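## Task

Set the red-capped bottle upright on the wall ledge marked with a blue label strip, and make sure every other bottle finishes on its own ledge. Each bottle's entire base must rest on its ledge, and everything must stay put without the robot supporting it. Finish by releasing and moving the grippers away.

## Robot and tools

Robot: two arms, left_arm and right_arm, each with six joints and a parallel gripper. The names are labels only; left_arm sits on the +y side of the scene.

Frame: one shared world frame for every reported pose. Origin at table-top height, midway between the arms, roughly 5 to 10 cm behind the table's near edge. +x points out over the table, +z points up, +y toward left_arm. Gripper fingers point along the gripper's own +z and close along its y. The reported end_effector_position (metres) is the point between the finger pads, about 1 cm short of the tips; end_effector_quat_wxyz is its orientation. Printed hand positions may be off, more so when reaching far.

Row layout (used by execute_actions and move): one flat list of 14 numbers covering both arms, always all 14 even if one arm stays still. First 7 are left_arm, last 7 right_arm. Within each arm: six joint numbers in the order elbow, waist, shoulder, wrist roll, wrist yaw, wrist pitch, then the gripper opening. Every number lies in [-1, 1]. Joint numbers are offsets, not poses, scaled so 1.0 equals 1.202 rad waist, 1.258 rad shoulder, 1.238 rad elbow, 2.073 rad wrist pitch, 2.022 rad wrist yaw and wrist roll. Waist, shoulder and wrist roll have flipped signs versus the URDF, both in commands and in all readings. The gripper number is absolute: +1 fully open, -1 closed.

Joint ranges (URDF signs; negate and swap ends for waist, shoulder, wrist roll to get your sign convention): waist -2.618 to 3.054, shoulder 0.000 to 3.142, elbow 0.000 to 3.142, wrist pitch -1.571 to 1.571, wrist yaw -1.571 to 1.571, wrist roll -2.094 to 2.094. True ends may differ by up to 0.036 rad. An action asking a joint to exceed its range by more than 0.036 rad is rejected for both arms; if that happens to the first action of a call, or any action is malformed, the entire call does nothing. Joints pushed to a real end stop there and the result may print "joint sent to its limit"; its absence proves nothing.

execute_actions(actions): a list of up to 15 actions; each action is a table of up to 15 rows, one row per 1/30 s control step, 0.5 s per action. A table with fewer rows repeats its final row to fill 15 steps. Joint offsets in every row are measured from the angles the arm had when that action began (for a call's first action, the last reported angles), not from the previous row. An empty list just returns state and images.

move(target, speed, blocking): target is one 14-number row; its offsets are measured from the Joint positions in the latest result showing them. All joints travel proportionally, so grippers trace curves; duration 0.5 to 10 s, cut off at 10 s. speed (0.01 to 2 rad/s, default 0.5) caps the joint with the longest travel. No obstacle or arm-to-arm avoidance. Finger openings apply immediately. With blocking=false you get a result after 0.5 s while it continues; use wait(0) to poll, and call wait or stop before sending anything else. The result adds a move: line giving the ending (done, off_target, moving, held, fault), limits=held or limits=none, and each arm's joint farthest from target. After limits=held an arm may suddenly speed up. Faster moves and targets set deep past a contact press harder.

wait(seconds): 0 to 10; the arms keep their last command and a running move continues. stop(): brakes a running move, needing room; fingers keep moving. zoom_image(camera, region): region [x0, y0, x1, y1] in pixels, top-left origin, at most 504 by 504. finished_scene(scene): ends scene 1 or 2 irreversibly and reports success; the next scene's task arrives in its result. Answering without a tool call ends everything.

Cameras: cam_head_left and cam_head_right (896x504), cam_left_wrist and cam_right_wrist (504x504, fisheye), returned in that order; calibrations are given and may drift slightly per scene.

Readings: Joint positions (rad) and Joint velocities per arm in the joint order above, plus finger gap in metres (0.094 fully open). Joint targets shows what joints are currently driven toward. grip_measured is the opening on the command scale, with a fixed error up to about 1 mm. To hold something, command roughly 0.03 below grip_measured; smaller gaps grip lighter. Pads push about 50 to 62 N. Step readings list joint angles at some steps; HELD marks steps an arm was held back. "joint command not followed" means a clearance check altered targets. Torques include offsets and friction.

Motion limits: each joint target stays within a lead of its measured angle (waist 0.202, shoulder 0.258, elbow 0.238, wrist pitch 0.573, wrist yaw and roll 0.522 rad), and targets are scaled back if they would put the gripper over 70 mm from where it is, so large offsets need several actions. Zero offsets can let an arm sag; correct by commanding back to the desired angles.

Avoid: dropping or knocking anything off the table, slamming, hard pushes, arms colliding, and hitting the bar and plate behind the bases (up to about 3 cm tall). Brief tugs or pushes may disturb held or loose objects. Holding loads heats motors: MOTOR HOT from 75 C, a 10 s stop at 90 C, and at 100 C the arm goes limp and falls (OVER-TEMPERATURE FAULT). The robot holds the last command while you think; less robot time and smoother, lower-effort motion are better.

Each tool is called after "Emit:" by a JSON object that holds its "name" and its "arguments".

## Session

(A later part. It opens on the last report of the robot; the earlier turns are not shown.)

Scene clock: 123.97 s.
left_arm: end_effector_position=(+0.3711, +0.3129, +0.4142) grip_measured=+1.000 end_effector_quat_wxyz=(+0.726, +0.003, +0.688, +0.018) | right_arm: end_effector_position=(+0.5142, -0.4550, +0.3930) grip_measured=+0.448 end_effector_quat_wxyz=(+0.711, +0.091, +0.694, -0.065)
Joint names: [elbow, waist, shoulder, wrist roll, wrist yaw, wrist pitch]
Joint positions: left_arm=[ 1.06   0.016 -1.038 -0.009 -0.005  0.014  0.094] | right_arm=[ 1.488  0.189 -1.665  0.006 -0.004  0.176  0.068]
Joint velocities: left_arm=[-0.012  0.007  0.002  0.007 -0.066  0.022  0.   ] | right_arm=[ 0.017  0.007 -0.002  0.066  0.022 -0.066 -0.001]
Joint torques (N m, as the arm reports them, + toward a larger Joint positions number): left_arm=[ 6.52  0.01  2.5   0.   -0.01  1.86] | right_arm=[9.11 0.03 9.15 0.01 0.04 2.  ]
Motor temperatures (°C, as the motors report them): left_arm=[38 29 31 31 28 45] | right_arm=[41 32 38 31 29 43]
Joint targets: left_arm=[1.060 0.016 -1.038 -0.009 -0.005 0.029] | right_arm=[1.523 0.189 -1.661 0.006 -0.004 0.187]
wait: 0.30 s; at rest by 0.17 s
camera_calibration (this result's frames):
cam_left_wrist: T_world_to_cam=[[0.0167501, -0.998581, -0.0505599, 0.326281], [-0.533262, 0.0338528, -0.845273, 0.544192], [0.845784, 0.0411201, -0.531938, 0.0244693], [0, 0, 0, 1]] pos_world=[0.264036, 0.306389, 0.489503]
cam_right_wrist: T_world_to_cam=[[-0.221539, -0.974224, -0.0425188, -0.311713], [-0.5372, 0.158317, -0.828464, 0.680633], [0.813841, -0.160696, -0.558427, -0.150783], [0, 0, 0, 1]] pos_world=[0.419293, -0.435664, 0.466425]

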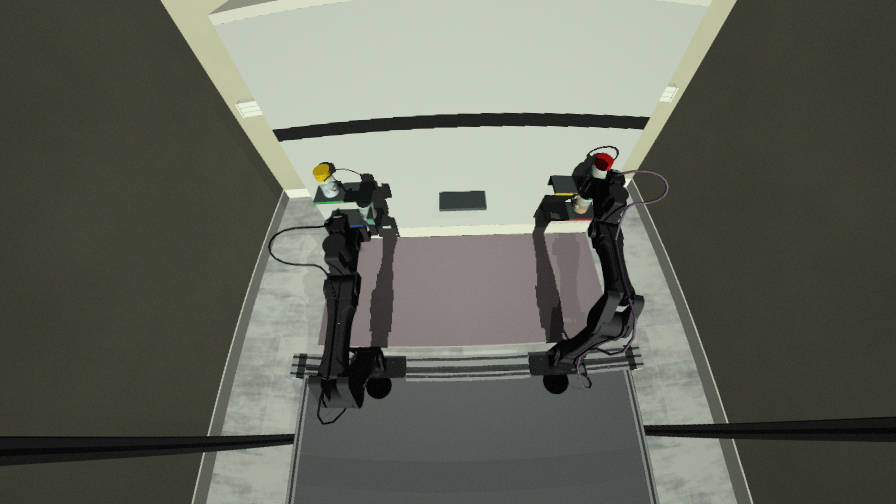

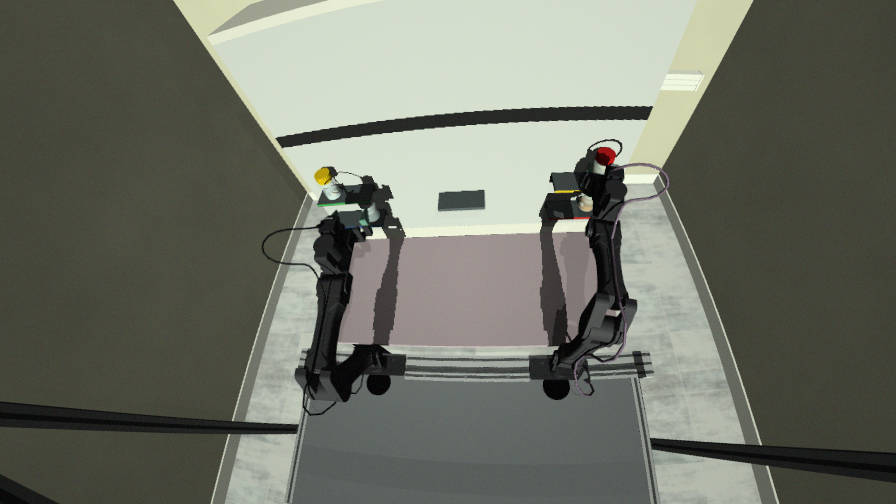

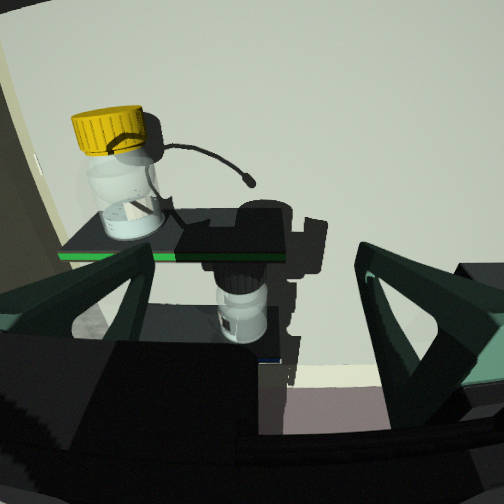

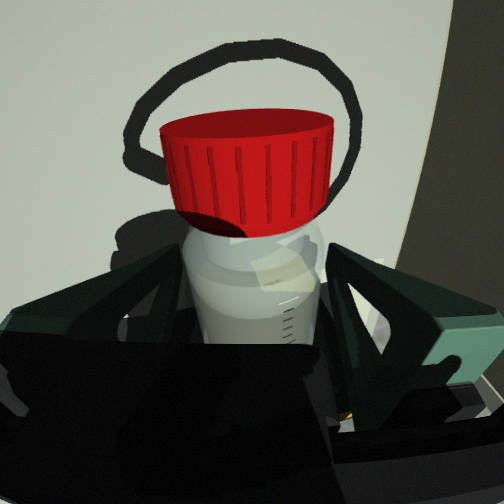

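Emit:
{"name": "execute_actions", "arguments": {"actions": [[[0,0,0,0,0,0.007,1,0.028,0,0.003,0,0,0.005,0.4],[0,0,0,0,0,0.007,1,0.028,0,0.003,0,0,0.005,0.35],[0,0,0,0,0,0.007,1,0.028,0,0.003,0,0,0.005,0.3],[0,0,0,0,0,0.007,1,0.028,0,0.003,0,0,0.005,0.27],[0,0,0,0,0,0.007,1,0.028,0,0.003,0,0,0.005,0.24],[0,0,0,0,0,0.007,1,0.028,0,0.003,0,0,0.005,0.21],[0,0,0,0,0,0.007,1,0.028,0,0.003,0,0,0.005,0.19],[0,0,0,0,0,0.007,1,0.028,0,0.003,0,0,0.005,0.17],[0,0,0,0,0,0.007,1,0.028,0,0.003,0,0,0.005,0.15],[0,0,0,0,0,0.007,1,0.028,0,0.003,0,0,0.005,0.13],[0,0,0,0,0,0.007,1,0.028,0,0.003,0,0,0.005,0.11],[0,0,0,0,0,0.007,1,0.028,0,0.003,0,0,0.005,0.09]]]}}

Emit:
{"name": "wait", "arguments": {"seconds": 0.4}}

Scene clock: 132.13 s.
left_arm: end_effector_position=(+0.3711, +0.3129, +0.4142) grip_measured=+1.000 end_effector_quat_wxyz=(+0.726, +0.003, +0.688, +0.018) | right_arm: end_effector_position=(+0.5141, -0.4554, +0.3930) grip_measured=+0.182 end_effector_quat_wxyz=(+0.711, +0.091, +0.694, -0.066)
Joint names: [elbow, waist, shoulder, wrist roll, wrist yaw, wrist pitch]
Joint positions: left_arm=[ 1.06   0.016 -1.038 -0.009 -0.005  0.014  0.094] | right_arm=[ 1.488  0.189 -1.665  0.008 -0.002  0.176  0.056]
Joint velocities: left_arm=[ 0.007 -0.007  0.017  0.037 -0.007  0.037  0.   ] | right_arm=[-0.017  0.002  0.012 -0.081  0.007  0.037  0.001]
Joint torques (N m, as the arm reports them, + toward a larger Joint positions number): left_arm=[ 6.53  0.01  2.51  0.   -0.01  1.86] | right_arm=[ 9.21 -0.04  9.    0.02  0.    2.  ]
Motor temperatures (°C, as the motors report them): left_arm=[38 29 31 31 28 45] | right_arm=[41 32 38 31 29 43]
Joint targets: left_arm=[1.060 0.016 -1.038 -0.009 -0.005 0.029] | right_arm=[1.522 0.189 -1.661 0.006 -0.003 0.187]
Step readings (joint positions):
0: left_arm=[1.060 0.016 -1.038 -0.009 -0.005 0.014] | right_arm=[1.488 0.189 -1.665 0.006 -0.004 0.176]
1: left_arm=[1.060 0.016 -1.038 -0.009 -0.005 0.014] | right_arm=[1.488 0.189 -1.665 0.006 -0.004 0.176]
2: left_arm=[1.060 0.016 -1.038 -0.009 -0.005 0.014] | right_arm=[1.488 0.189 -1.665 0.006 -0.004 0.176]
4: left_arm=[1.060 0.016 -1.038 -0.009 -0.005 0.014] | right_arm=[1.488 0.189 -1.665 0.006 -0.004 0.176]
8: left_arm=[1.060 0.016 -1.038 -0.009 -0.005 0.014] | right_arm=[1.488 0.189 -1.665 0.007 -0.002 0.176]
15: Joint positions above
camera_calibration (this result's frames):
cam_left_wrist: T_world_to_cam=[[0.0167501, -0.998581, -0.0505599, 0.326281], [-0.533262, 0.0338528, -0.845273, 0.544192], [0.845784, 0.0411201, -0.531938, 0.0244693], [0, 0, 0, 1]] pos_world=[0.264036, 0.306389, 0.489503]
cam_right_wrist: T_world_to_cam=[[-0.223431, -0.973839, -0.0414142, -0.311339], [-0.537167, 0.158476, -0.828455, 0.680685], [0.813345, -0.162856, -0.558523, -0.151475], [0, 0, 0, 1]] pos_world=[0.41928, -0.435735, 0.46642]

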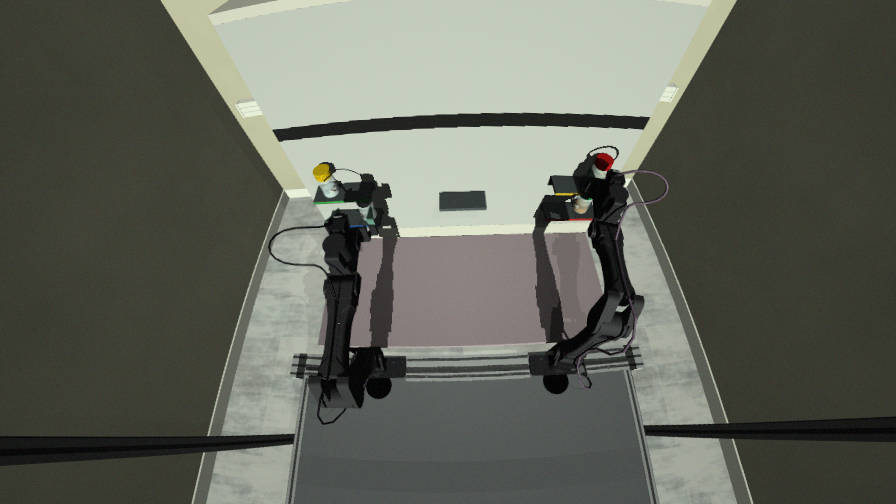

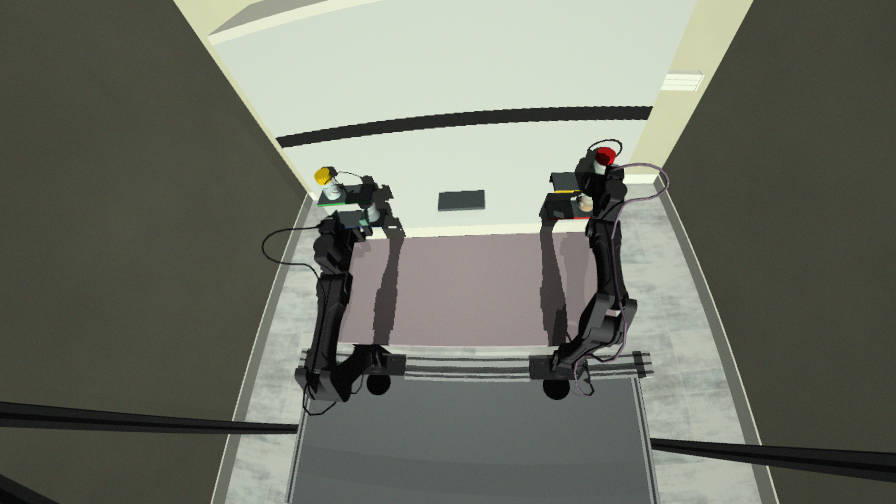

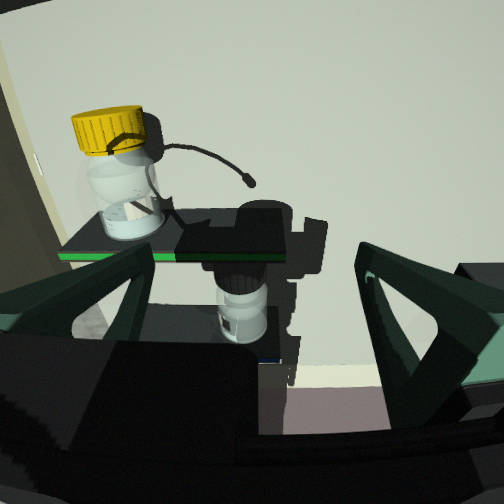

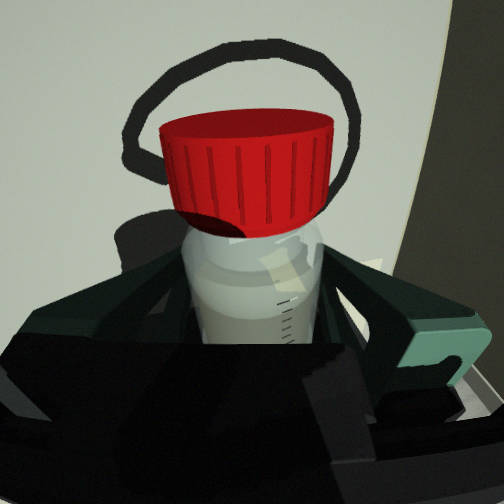

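Scene clock: 132.53 s.
left_arm: end_effector_position=(+0.3711, +0.3129, +0.4142) grip_measured=+1.000 end_effector_quat_wxyz=(+0.726, +0.003, +0.688, +0.018) | right_arm: end_effector_position=(+0.5141, -0.4554, +0.3930) grip_measured=+0.182 end_effector_quat_wxyz=(+0.711, +0.091, +0.694, -0.066)
Joint names: [elbow, waist, shoulder, wrist roll, wrist yaw, wrist pitch]
Joint positions: left_arm=[ 1.06   0.016 -1.038 -0.009 -0.005  0.014  0.094] | right_arm=[ 1.488  0.189 -1.665  0.008 -0.002  0.176  0.056]
Joint velocities: left_arm=[ 0.002  0.002  0.007 -0.022 -0.11  -0.022  0.   ] | right_arm=[-0.002  0.007 -0.002  0.007 -0.037 -0.007 -0.   ]
Joint torques (N m, as the arm reports them, + toward a larger Joint positions number): left_arm=[ 6.53  0.    2.5   0.   -0.01  1.86] | right_arm=[ 9.2  -0.06  9.05  0.01 -0.01  1.99]
Motor temperatures (°C, as the motors report them): left_arm=[38 29 31 31 28 45] | right_arm=[41 32 38 31 29 43]
Joint targets: left_arm=[1.060 0.016 -1.038 -0.009 -0.005 0.029] | right_arm=[1.522 0.189 -1.661 0.006 -0.003 0.187]
wait: 0.40 s; at rest by 0.17 s
camera_calibration (this result's frames):
cam_left_wrist: T_world_to_cam=[[0.0167501, -0.998581, -0.0505599, 0.326281], [-0.533262, 0.0338528, -0.845273, 0.544192], [0.845784, 0.0411201, -0.531938, 0.0244693], [0, 0, 0, 1]] pos_world=[0.264036, 0.306389, 0.489503]
cam_right_wrist: T_world_to_cam=[[-0.223431, -0.973839, -0.0414142, -0.311339], [-0.537167, 0.158476, -0.828455, 0.680685], [0.813345, -0.162856, -0.558523, -0.151475], [0, 0, 0, 1]] pos_world=[0.41928, -0.435735, 0.46642]

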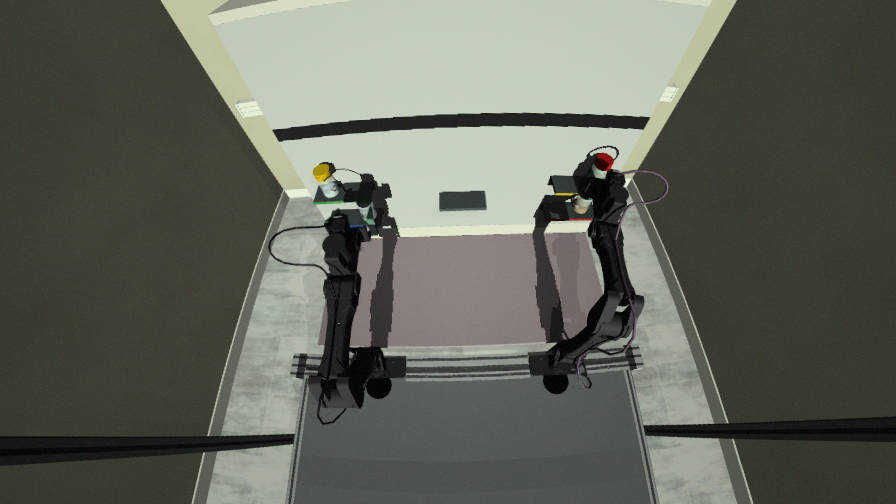

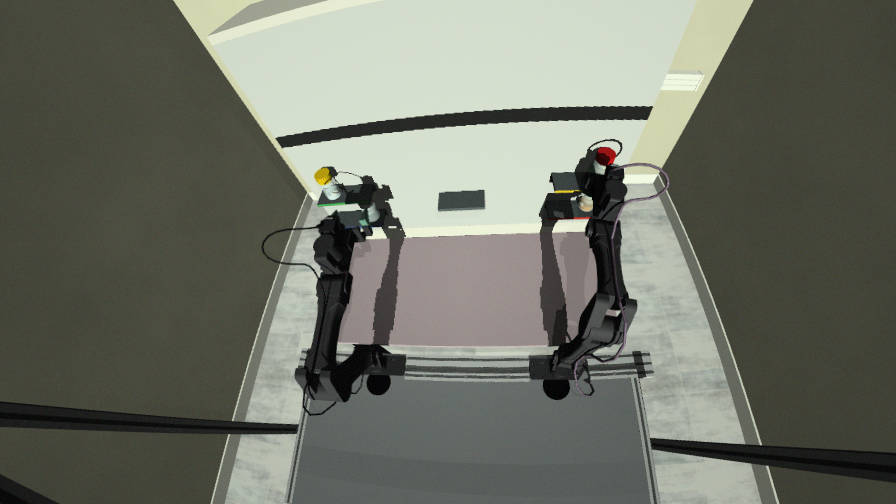

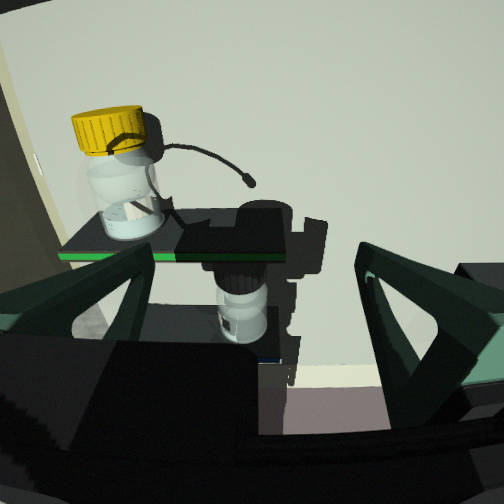

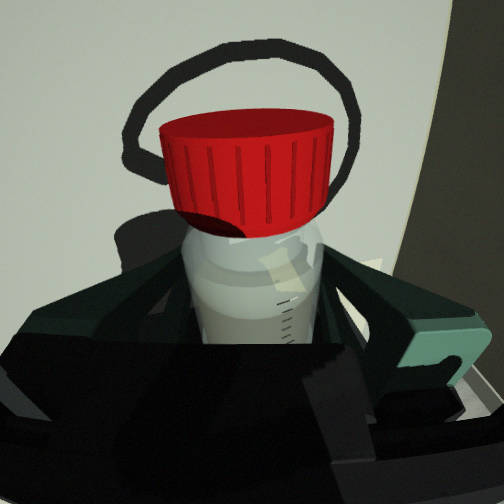

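Emit:
{"name": "execute_actions", "arguments": {"actions": [[[0,0,0,0,0,0.007,1,0.03,0,0.005,0,0,0.012,0.14],[0,0,0,0,0,0.007,1,0.04,0,0.007,0,0,0.012,0.14],[0,0,0,0,0,0.007,1,0.05,0,0.009,0,0,0.012,0.14],[0,0,0,0,0,0.007,1,0.06,0,0.01,0,0,0.01,0.14],[0,0,0,0,0,0.007,1,0.07,0,0.01,0,0,0.008,0.14],[0,0,0,0,0,0.007,1,0.08,0,0.01,0,0,0.006,0.14],[0,0,0,0,0,0.007,1,0.09,0,0.01,0,0,0.004,0.14]]]}}

Emit:
{"name": "wait", "arguments": {"seconds": 0.4}}

Scene clock: 156.57 s.
left_arm: end_effector_position=(+0.3711, +0.3129, +0.4143) grip_measured=+1.000 end_effector_quat_wxyz=(+0.726, +0.003, +0.688, +0.018) | right_arm: end_effector_position=(+0.5137, -0.4561, +0.4119) grip_measured=+0.182 end_effector_quat_wxyz=(+0.716, +0.091, +0.688, -0.067)
Joint names: [elbow, waist, shoulder, wrist roll, wrist yaw, wrist pitch]
Joint positions: left_arm=[ 1.06   0.016 -1.038 -0.009 -0.005  0.015  0.094] | right_arm=[ 1.555  0.189 -1.671  0.008 -0.002  0.131  0.056]
Joint velocities: left_arm=[-0.017 -0.002  0.002  0.11  -0.037  0.022  0.   ] | right_arm=[-0.012  0.012 -0.017  0.022  0.007 -0.081 -0.001]
Joint torques (N m, as the arm reports them, + toward a larger Joint positions number): left_arm=[ 6.52  0.    2.52  0.   -0.01  1.86] | right_arm=[ 9.84  0.06 10.69 -0.01  0.03  2.6 ]
Motor temperatures (°C, as the motors report them): left_arm=[38 29 31 31 28 46] | right_arm=[42 32 37 31 29 43]
Joint targets: left_arm=[1.060 0.016 -1.038 -0.009 -0.005 0.029] | right_arm=[1.599 0.189 -1.652 0.008 -0.002 0.185]
Step readings (joint positions):
0: left_arm=[1.060 0.016 -1.038 -0.009 -0.005 0.014] | right_arm=[1.488 0.189 -1.665 0.008 -0.002 0.176]
1: left_arm=[1.060 0.016 -1.038 -0.009 -0.005 0.014] | right_arm=[1.488 0.189 -1.665 0.008 -0.002 0.177]
2: left_arm=[1.060 0.016 -1.038 -0.009 -0.005 0.014] | right_arm=[1.489 0.189 -1.665 0.008 -0.002 0.176]
4: left_arm=[1.060 0.016 -1.038 -0.009 -0.005 0.015] | right_arm=[1.498 0.189 -1.665 0.008 -0.002 0.163]
8: left_arm=[1.060 0.016 -1.038 -0.009 -0.005 0.015] | right_arm=[1.536 0.189 -1.671 0.008 -0.002 0.135]
15: Joint positions above
camera_calibration (this result's frames):
cam_left_wrist: T_world_to_cam=[[0.0167619, -0.99858, -0.0505599, 0.326279], [-0.532939, 0.0338622, -0.845476, 0.544231], [0.845988, 0.0411171, -0.531615, 0.0243158], [0, 0, 0, 1]] pos_world=[0.264002, 0.306388, 0.489557]
cam_right_wrist: T_world_to_cam=[[-0.223514, -0.973836, -0.041056, -0.311527], [-0.524751, 0.155723, -0.836891, 0.692106], [0.821388, -0.165513, -0.545827, -0.151236], [0, 0, 0, 1]] pos_world=[0.417776, -0.436185, 0.483879]

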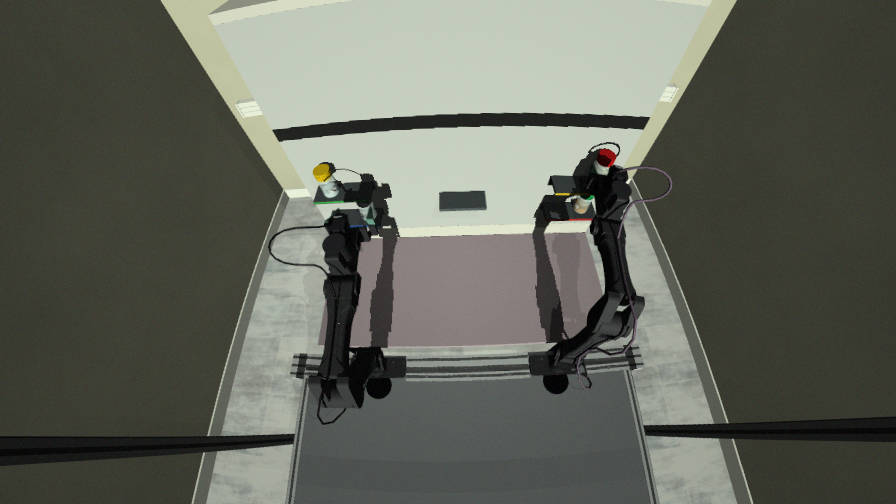

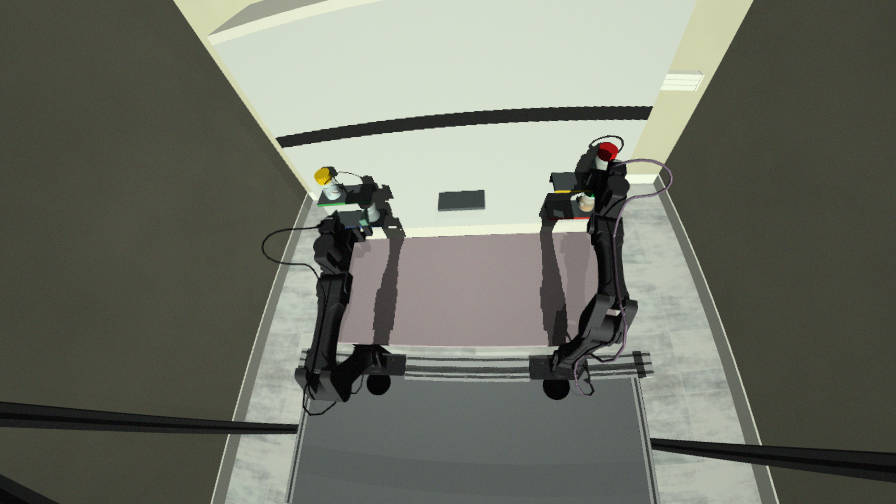

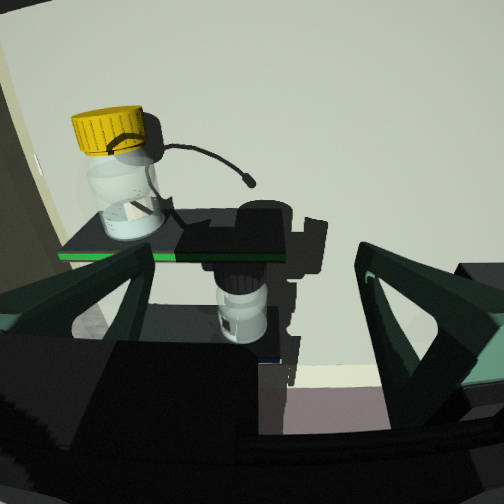

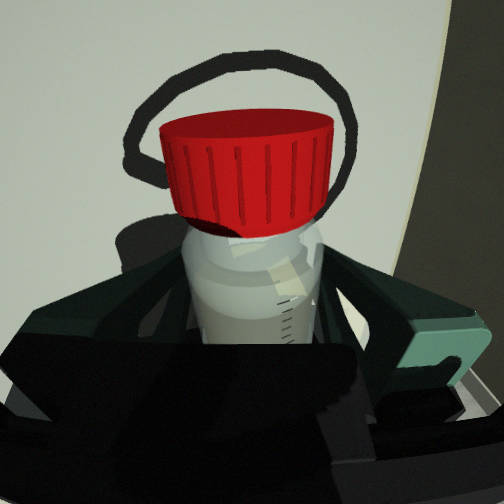

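Scene clock: 156.97 s.
left_arm: end_effector_position=(+0.3711, +0.3129, +0.4143) grip_measured=+1.000 end_effector_quat_wxyz=(+0.726, +0.003, +0.688, +0.018) | right_arm: end_effector_position=(+0.5137, -0.4561, +0.4105) grip_measured=+0.182 end_effector_quat_wxyz=(+0.714, +0.091, +0.691, -0.067)
Joint names: [elbow, waist, shoulder, wrist roll, wrist yaw, wrist pitch]
Joint positions: left_arm=[ 1.06   0.016 -1.038 -0.009 -0.005  0.015  0.094] | right_arm=[ 1.555  0.189 -1.671  0.008 -0.002  0.125  0.056]
Joint velocities: left_arm=[-0.007  0.017  0.002 -0.066 -0.066 -0.081  0.   ] | right_arm=[ 0.022 -0.007  0.012 -0.037 -0.037  0.007  0.   ]
Joint torques (N m, as the arm reports them, + toward a larger Joint positions number): left_arm=[ 6.53  0.01  2.51  0.   -0.01  1.86] | right_arm=[ 9.97  0.02 10.53 -0.01  0.03  2.54]
Motor temperatures (°C, as the motors report them): left_arm=[38 29 31 31 28 46] | right_arm=[42 32 38 31 29 43]
Joint targets: left_arm=[1.060 0.016 -1.038 -0.009 -0.005 0.029] | right_arm=[1.599 0.189 -1.652 0.008 -0.002 0.185]
wait: 0.40 s; at rest by 0.27 s
camera_calibration (this result's frames):
cam_left_wrist: T_world_to_cam=[[0.0167619, -0.99858, -0.0505599, 0.326279], [-0.532939, 0.0338622, -0.845476, 0.544231], [0.845988, 0.0411171, -0.531615, 0.0243158], [0, 0, 0, 1]] pos_world=[0.264002, 0.306388, 0.489557]
cam_right_wrist: T_world_to_cam=[[-0.223487, -0.973842, -0.0410473, -0.31154], [-0.529447, 0.156646, -0.833755, 0.692486], [0.818376, -0.164601, -0.550606, -0.148126], [0, 0, 0, 1]] pos_world=[0.418232, -0.436248, 0.483017]

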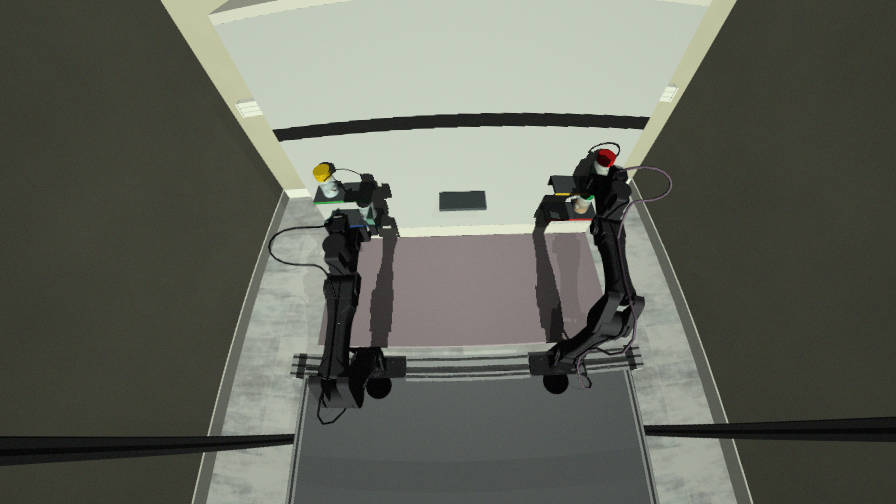

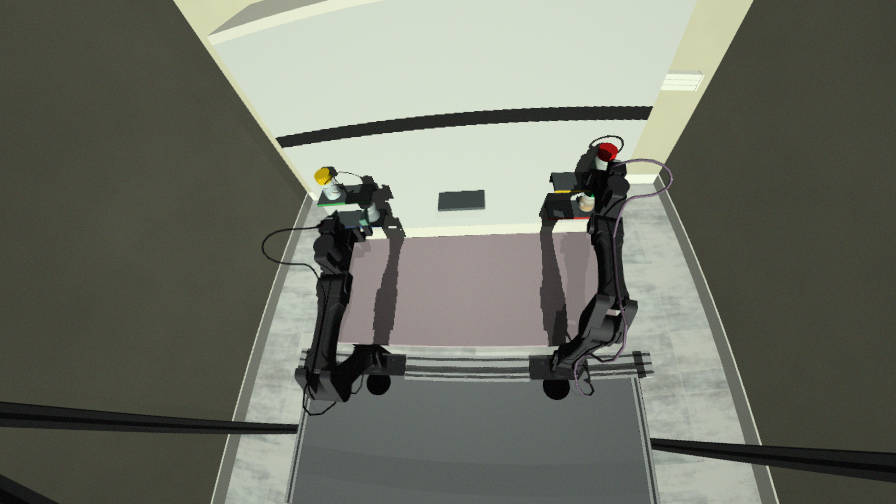

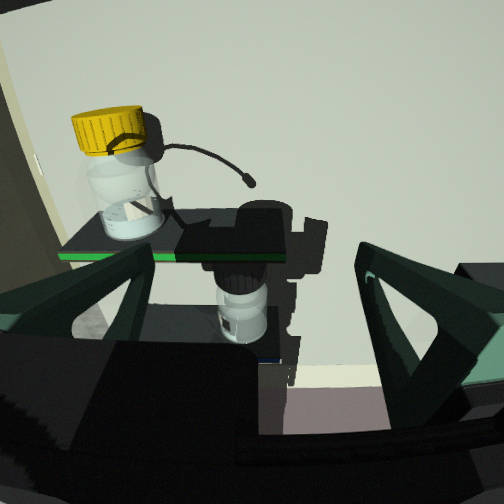

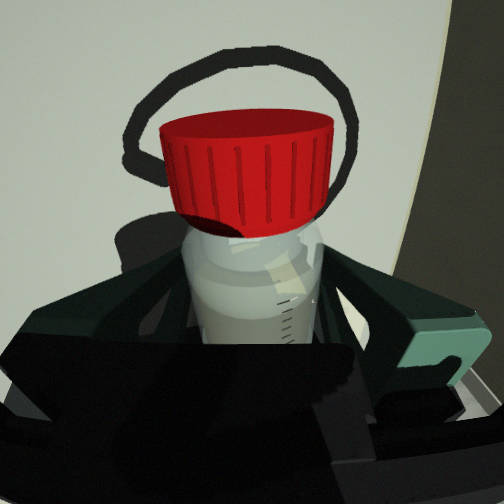

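Emit:
{"name": "execute_actions", "arguments": {"actions": [[[0,0,0,0,0,0.007,1,0.035,0,0.03,0,0,0.029,0.14],[0,0,0,0,0,0.007,1,0.035,0,0.045,0,0,0.029,0.14],[0,0,0,0,0,0.007,1,0.035,0,0.06,0,0,0.029,0.14],[0,0,0,0,0,0.007,1,0.035,0,0.075,0,0,0.029,0.14],[0,0,0,0,0,0.007,1,0.035,0,0.09,0,0,0.029,0.14],[0,0,0,0,0,0.007,1,0.035,0,0.105,0,0,0.029,0.14],[0,0,0,0,0,0.007,1,0.035,0,0.115,0,0,0.029,0.14]]]}}

Emit:
{"name": "wait", "arguments": {"seconds": 0.4}}

Scene clock: 169.43 s.
left_arm: end_effector_position=(+0.3711, +0.3129, +0.4143) grip_measured=+1.000 end_effector_quat_wxyz=(+0.726, +0.003, +0.688, +0.018) | right_arm: end_effector_position=(+0.4723, -0.4496, +0.4722) grip_measured=+0.182 end_effector_quat_wxyz=(+0.756, +0.087, +0.645, -0.073)
Joint names: [elbow, waist, shoulder, wrist roll, wrist yaw, wrist pitch]
Joint positions: left_arm=[ 1.06   0.016 -1.038 -0.009 -0.005  0.015  0.094] | right_arm=[ 1.555  0.189 -1.548  0.008 -0.002  0.125  0.056]
Joint velocities: left_arm=[-0.022 -0.002 -0.007  0.037  0.007 -0.007  0.   ] | right_arm=[ 0.017 -0.002  0.032 -0.022  0.037  0.022 -0.   ]
Joint torques (N m, as the arm reports them, + toward a larger Joint positions number): left_arm=[ 6.52  0.01  2.51  0.   -0.01  1.86] | right_arm=[ 9.73 -0.02  8.95  0.    0.03  2.24]
Motor temperatures (°C, as the motors report them): left_arm=[38 29 31 31 28 46] | right_arm=[43 32 39 31 29 45]
Joint targets: left_arm=[1.060 0.016 -1.038 -0.009 -0.005 0.029] | right_arm=[1.598 0.189 -1.526 0.008 -0.002 0.185]
Step readings (joint positions):
0: left_arm=[1.060 0.016 -1.038 -0.009 -0.005 0.015] | right_arm=[1.555 0.189 -1.671 0.008 -0.002 0.124]
1: left_arm=[1.060 0.016 -1.038 -0.009 -0.005 0.015] | right_arm=[1.555 0.189 -1.671 0.008 -0.002 0.124]
2: left_arm=[1.060 0.016 -1.038 -0.009 -0.005 0.015] | right_arm=[1.555 0.189 -1.670 0.008 -0.002 0.124]
4: left_arm=[1.060 0.016 -1.038 -0.009 -0.005 0.015] | right_arm=[1.555 0.189 -1.660 0.008 -0.002 0.114]
8: left_arm=[1.060 0.016 -1.038 -0.009 -0.005 0.015] | right_arm=[1.555 0.189 -1.615 0.008 -0.002 0.098]
15: Joint positions above
camera_calibration (this result's frames):
cam_left_wrist: T_world_to_cam=[[0.0167619, -0.99858, -0.0505599, 0.326279], [-0.532939, 0.0338622, -0.845476, 0.544231], [0.845988, 0.0411171, -0.531615, 0.0243158], [0, 0, 0, 1]] pos_world=[0.264002, 0.306388, 0.489557]
cam_right_wrist: T_world_to_cam=[[-0.224055, -0.973702, -0.04127, -0.311465], [-0.42408, 0.135536, -0.895425, 0.690822], [0.877471, -0.183122, -0.443295, -0.166136], [0, 0, 0, 1]] pos_world=[0.368958, -0.427328, 0.532078]

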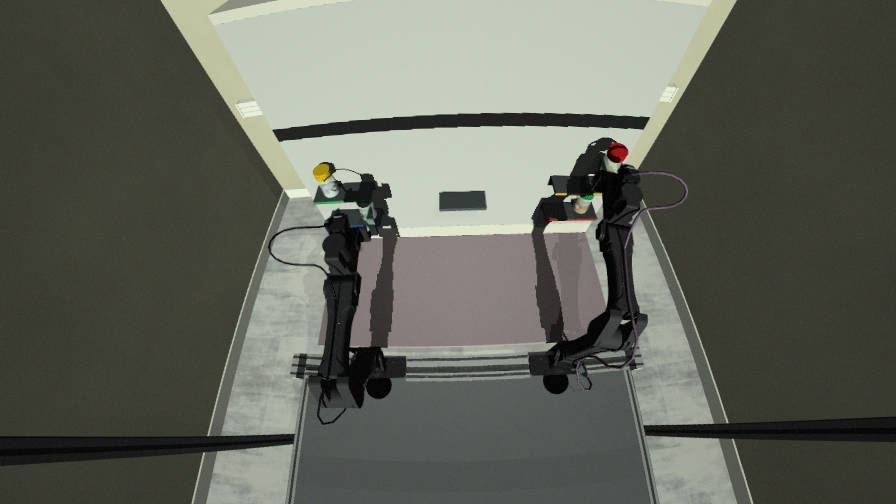

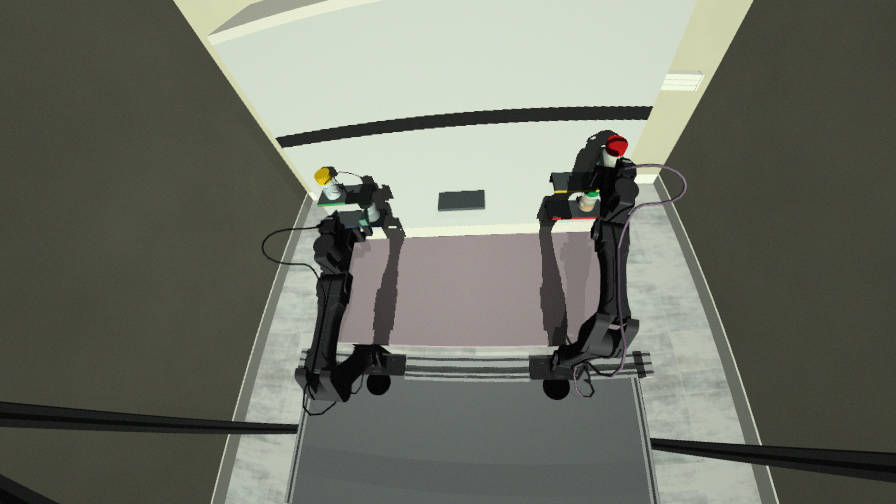

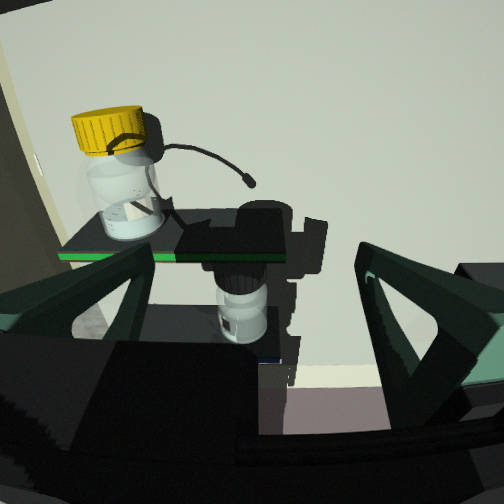

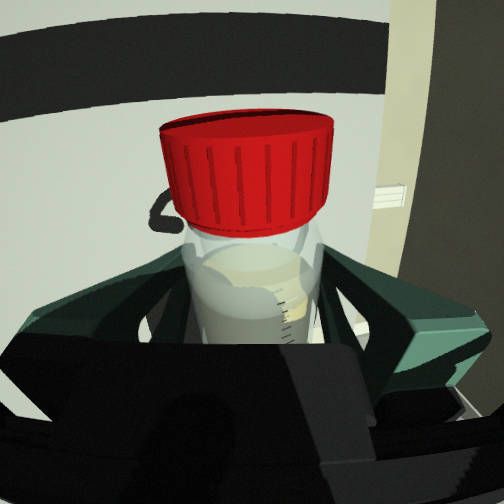

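Scene clock: 169.83 s.
left_arm: end_effector_position=(+0.3711, +0.3129, +0.4143) grip_measured=+1.000 end_effector_quat_wxyz=(+0.726, +0.003, +0.688, +0.018) | right_arm: end_effector_position=(+0.4723, -0.4495, +0.4718) grip_measured=+0.182 end_effector_quat_wxyz=(+0.755, +0.087, +0.646, -0.072)
Joint names: [elbow, waist, shoulder, wrist roll, wrist yaw, wrist pitch]
Joint positions: left_arm=[ 1.06   0.016 -1.038 -0.009 -0.005  0.015  0.094] | right_arm=[ 1.555  0.189 -1.547  0.008 -0.002  0.123  0.056]
Joint velocities: left_arm=[ 0.012 -0.027 -0.022  0.007  0.007 -0.007  0.   ] | right_arm=[ 0.002  0.007  0.007  0.007  0.022 -0.11   0.001]
Joint torques (N m, as the arm reports them, + toward a larger Joint positions number): left_arm=[ 6.53  0.02  2.51 -0.01 -0.01  1.86] | right_arm=[ 9.77 -0.03  9.08  0.01  0.03  2.5 ]
Motor temperatures (°C, as the motors report them): left_arm=[38 29 31 31 28 46] | right_arm=[43 32 39 31 29 45]
Joint targets: left_arm=[1.060 0.016 -1.038 -0.009 -0.005 0.029] | right_arm=[1.598 0.189 -1.527 0.008 -0.002 0.185]
wait: 0.40 s; at rest by 0.30 s
camera_calibration (this result's frames):
cam_left_wrist: T_world_to_cam=[[0.0167619, -0.99858, -0.0505599, 0.326279], [-0.532939, 0.0338622, -0.845476, 0.544231], [0.845988, 0.0411171, -0.531615, 0.0243158], [0, 0, 0, 1]] pos_world=[0.264002, 0.306388, 0.489557]
cam_right_wrist: T_world_to_cam=[[-0.224046, -0.973704, -0.0412661, -0.31147], [-0.425754, 0.135877, -0.894578, 0.691001], [0.876662, -0.182858, -0.445002, -0.16495], [0, 0, 0, 1]] pos_world=[0.369018, -0.427333, 0.531899]

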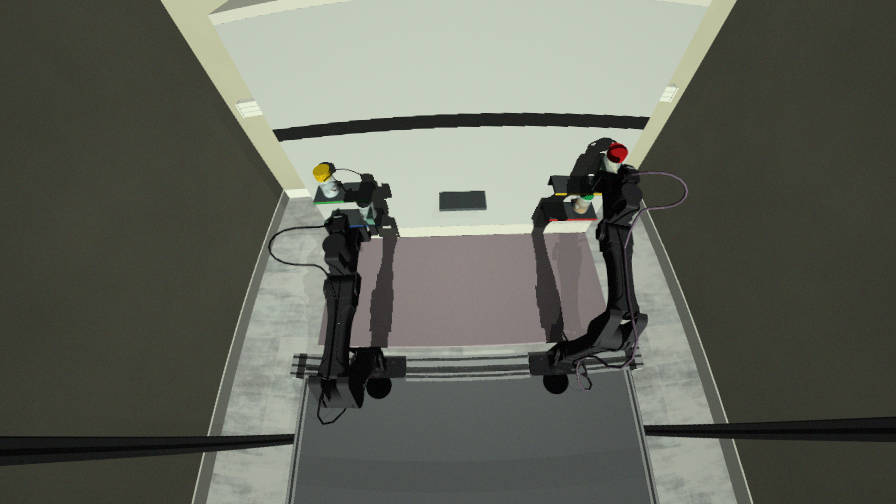

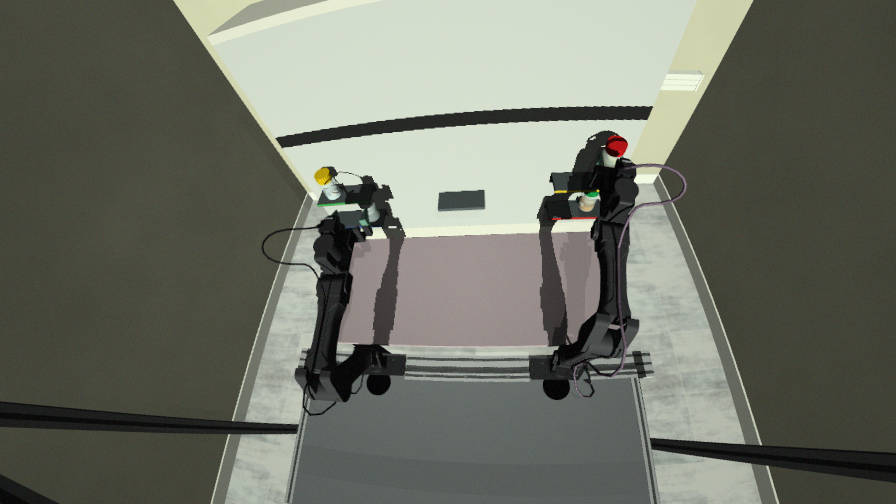

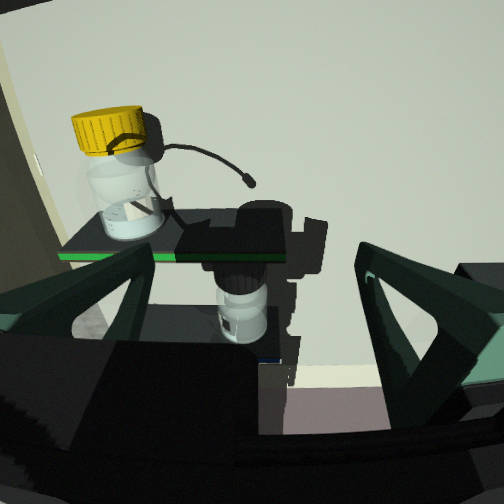

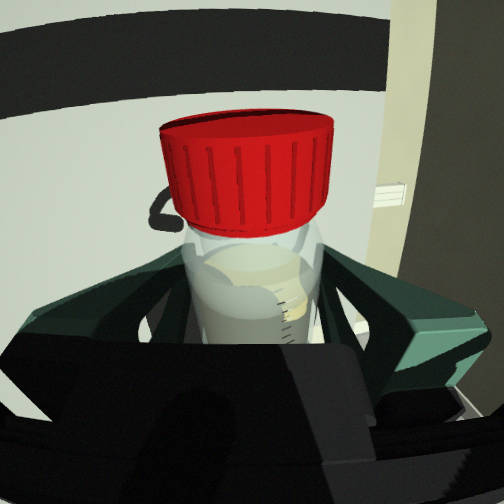

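Emit:
{"name": "move", "arguments": {"target": [0,0.466,0,0,0,0.007,1,-0.206,0,0.28,0,0,-0.072,0.14], "speed": 0.4}}

Scene clock: 176.83 s.
left_arm: end_effector_position=(+0.3194, +0.1138, +0.4095) grip_measured=+1.000 end_effector_quat_wxyz=(+0.699, +0.193, +0.665, -0.177) | right_arm: end_effector_position=(+0.3902, -0.4290, +0.4323) grip_measured=+0.182 end_effector_quat_wxyz=(+0.705, +0.092, +0.700, -0.065)
Joint names: [elbow, waist, shoulder, wrist roll, wrist yaw, wrist pitch]
Joint positions: left_arm=[ 1.06   0.568 -1.038 -0.009 -0.005  0.015  0.094] | right_arm=[ 1.293  0.189 -1.225  0.008 -0.002 -0.086  0.056]
Joint velocities: left_arm=[ 0.007  0.017  0.012  0.037 -0.066 -0.066  0.   ] | right_arm=[ 0.012  0.012 -0.007 -0.051 -0.007 -0.007  0.   ]
Joint torques (N m, as the arm reports them, + toward a larger Joint positions number): left_arm=[ 6.53  0.8   2.51  0.   -0.01  1.86] | right_arm=[ 6.59 -0.03  6.82  0.02  0.02  2.53]
Motor temperatures (°C, as the motors report them): left_arm=[38 29 31 31 28 46] | right_arm=[43 32 38 31 29 46]
Joint targets: left_arm=[1.060 0.577 -1.038 -0.009 -0.005 0.029] | right_arm=[1.300 0.189 -1.195 0.008 -0.002 -0.026]
move: off_target (right_arm); limits=none; left_arm: farthest joint: the wrist pitch, 0.015 radians from its target (0.015 radians at the start); right_arm: farthest joint: the wrist pitch, 0.060 radians from its target (0.149 radians at the start)
camera_calibration (this result's frames):
cam_left_wrist: T_world_to_cam=[[-0.508987, -0.858912, -0.0565886, 0.282651], [-0.442989, 0.317746, -0.838331, 0.4554], [0.738033, -0.401631, -0.542217, 0.162854], [0, 0, 0, 1]] pos_world=[0.225411, 0.163478, 0.486072]
cam_right_wrist: T_world_to_cam=[[-0.223362, -0.973873, -0.0410089, -0.311914], [-0.551132, 0.160882, -0.818761, 0.644755], [0.803967, -0.160279, -0.572667, -0.0135761], [0, 0, 0, 1]] pos_world=[0.29659, -0.40967, 0.507335]

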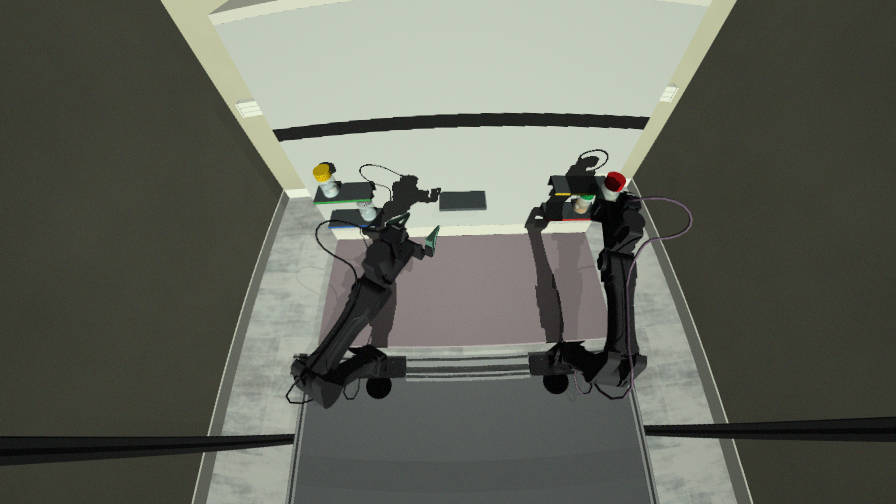

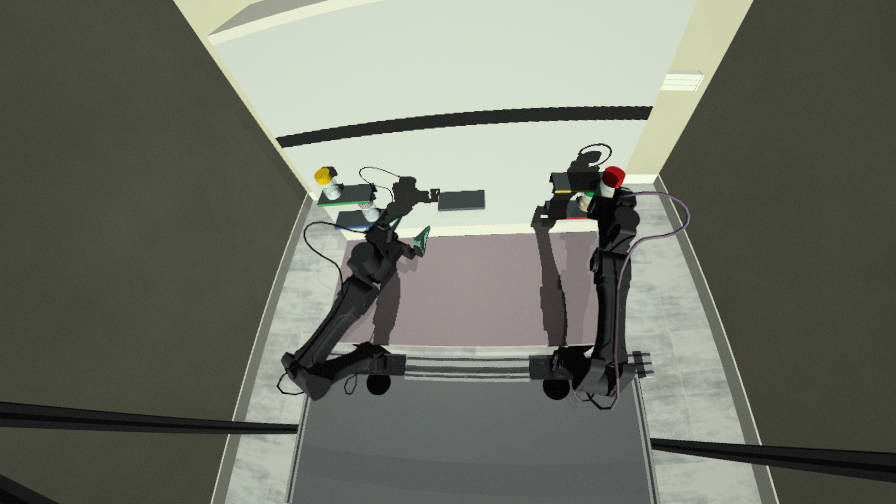

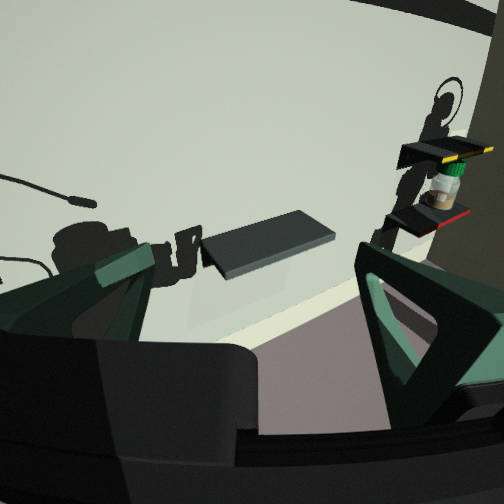

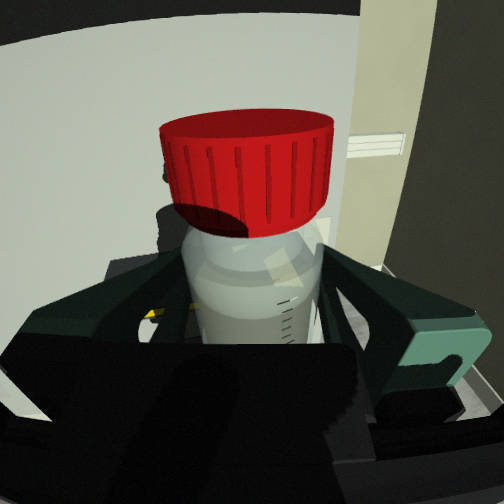

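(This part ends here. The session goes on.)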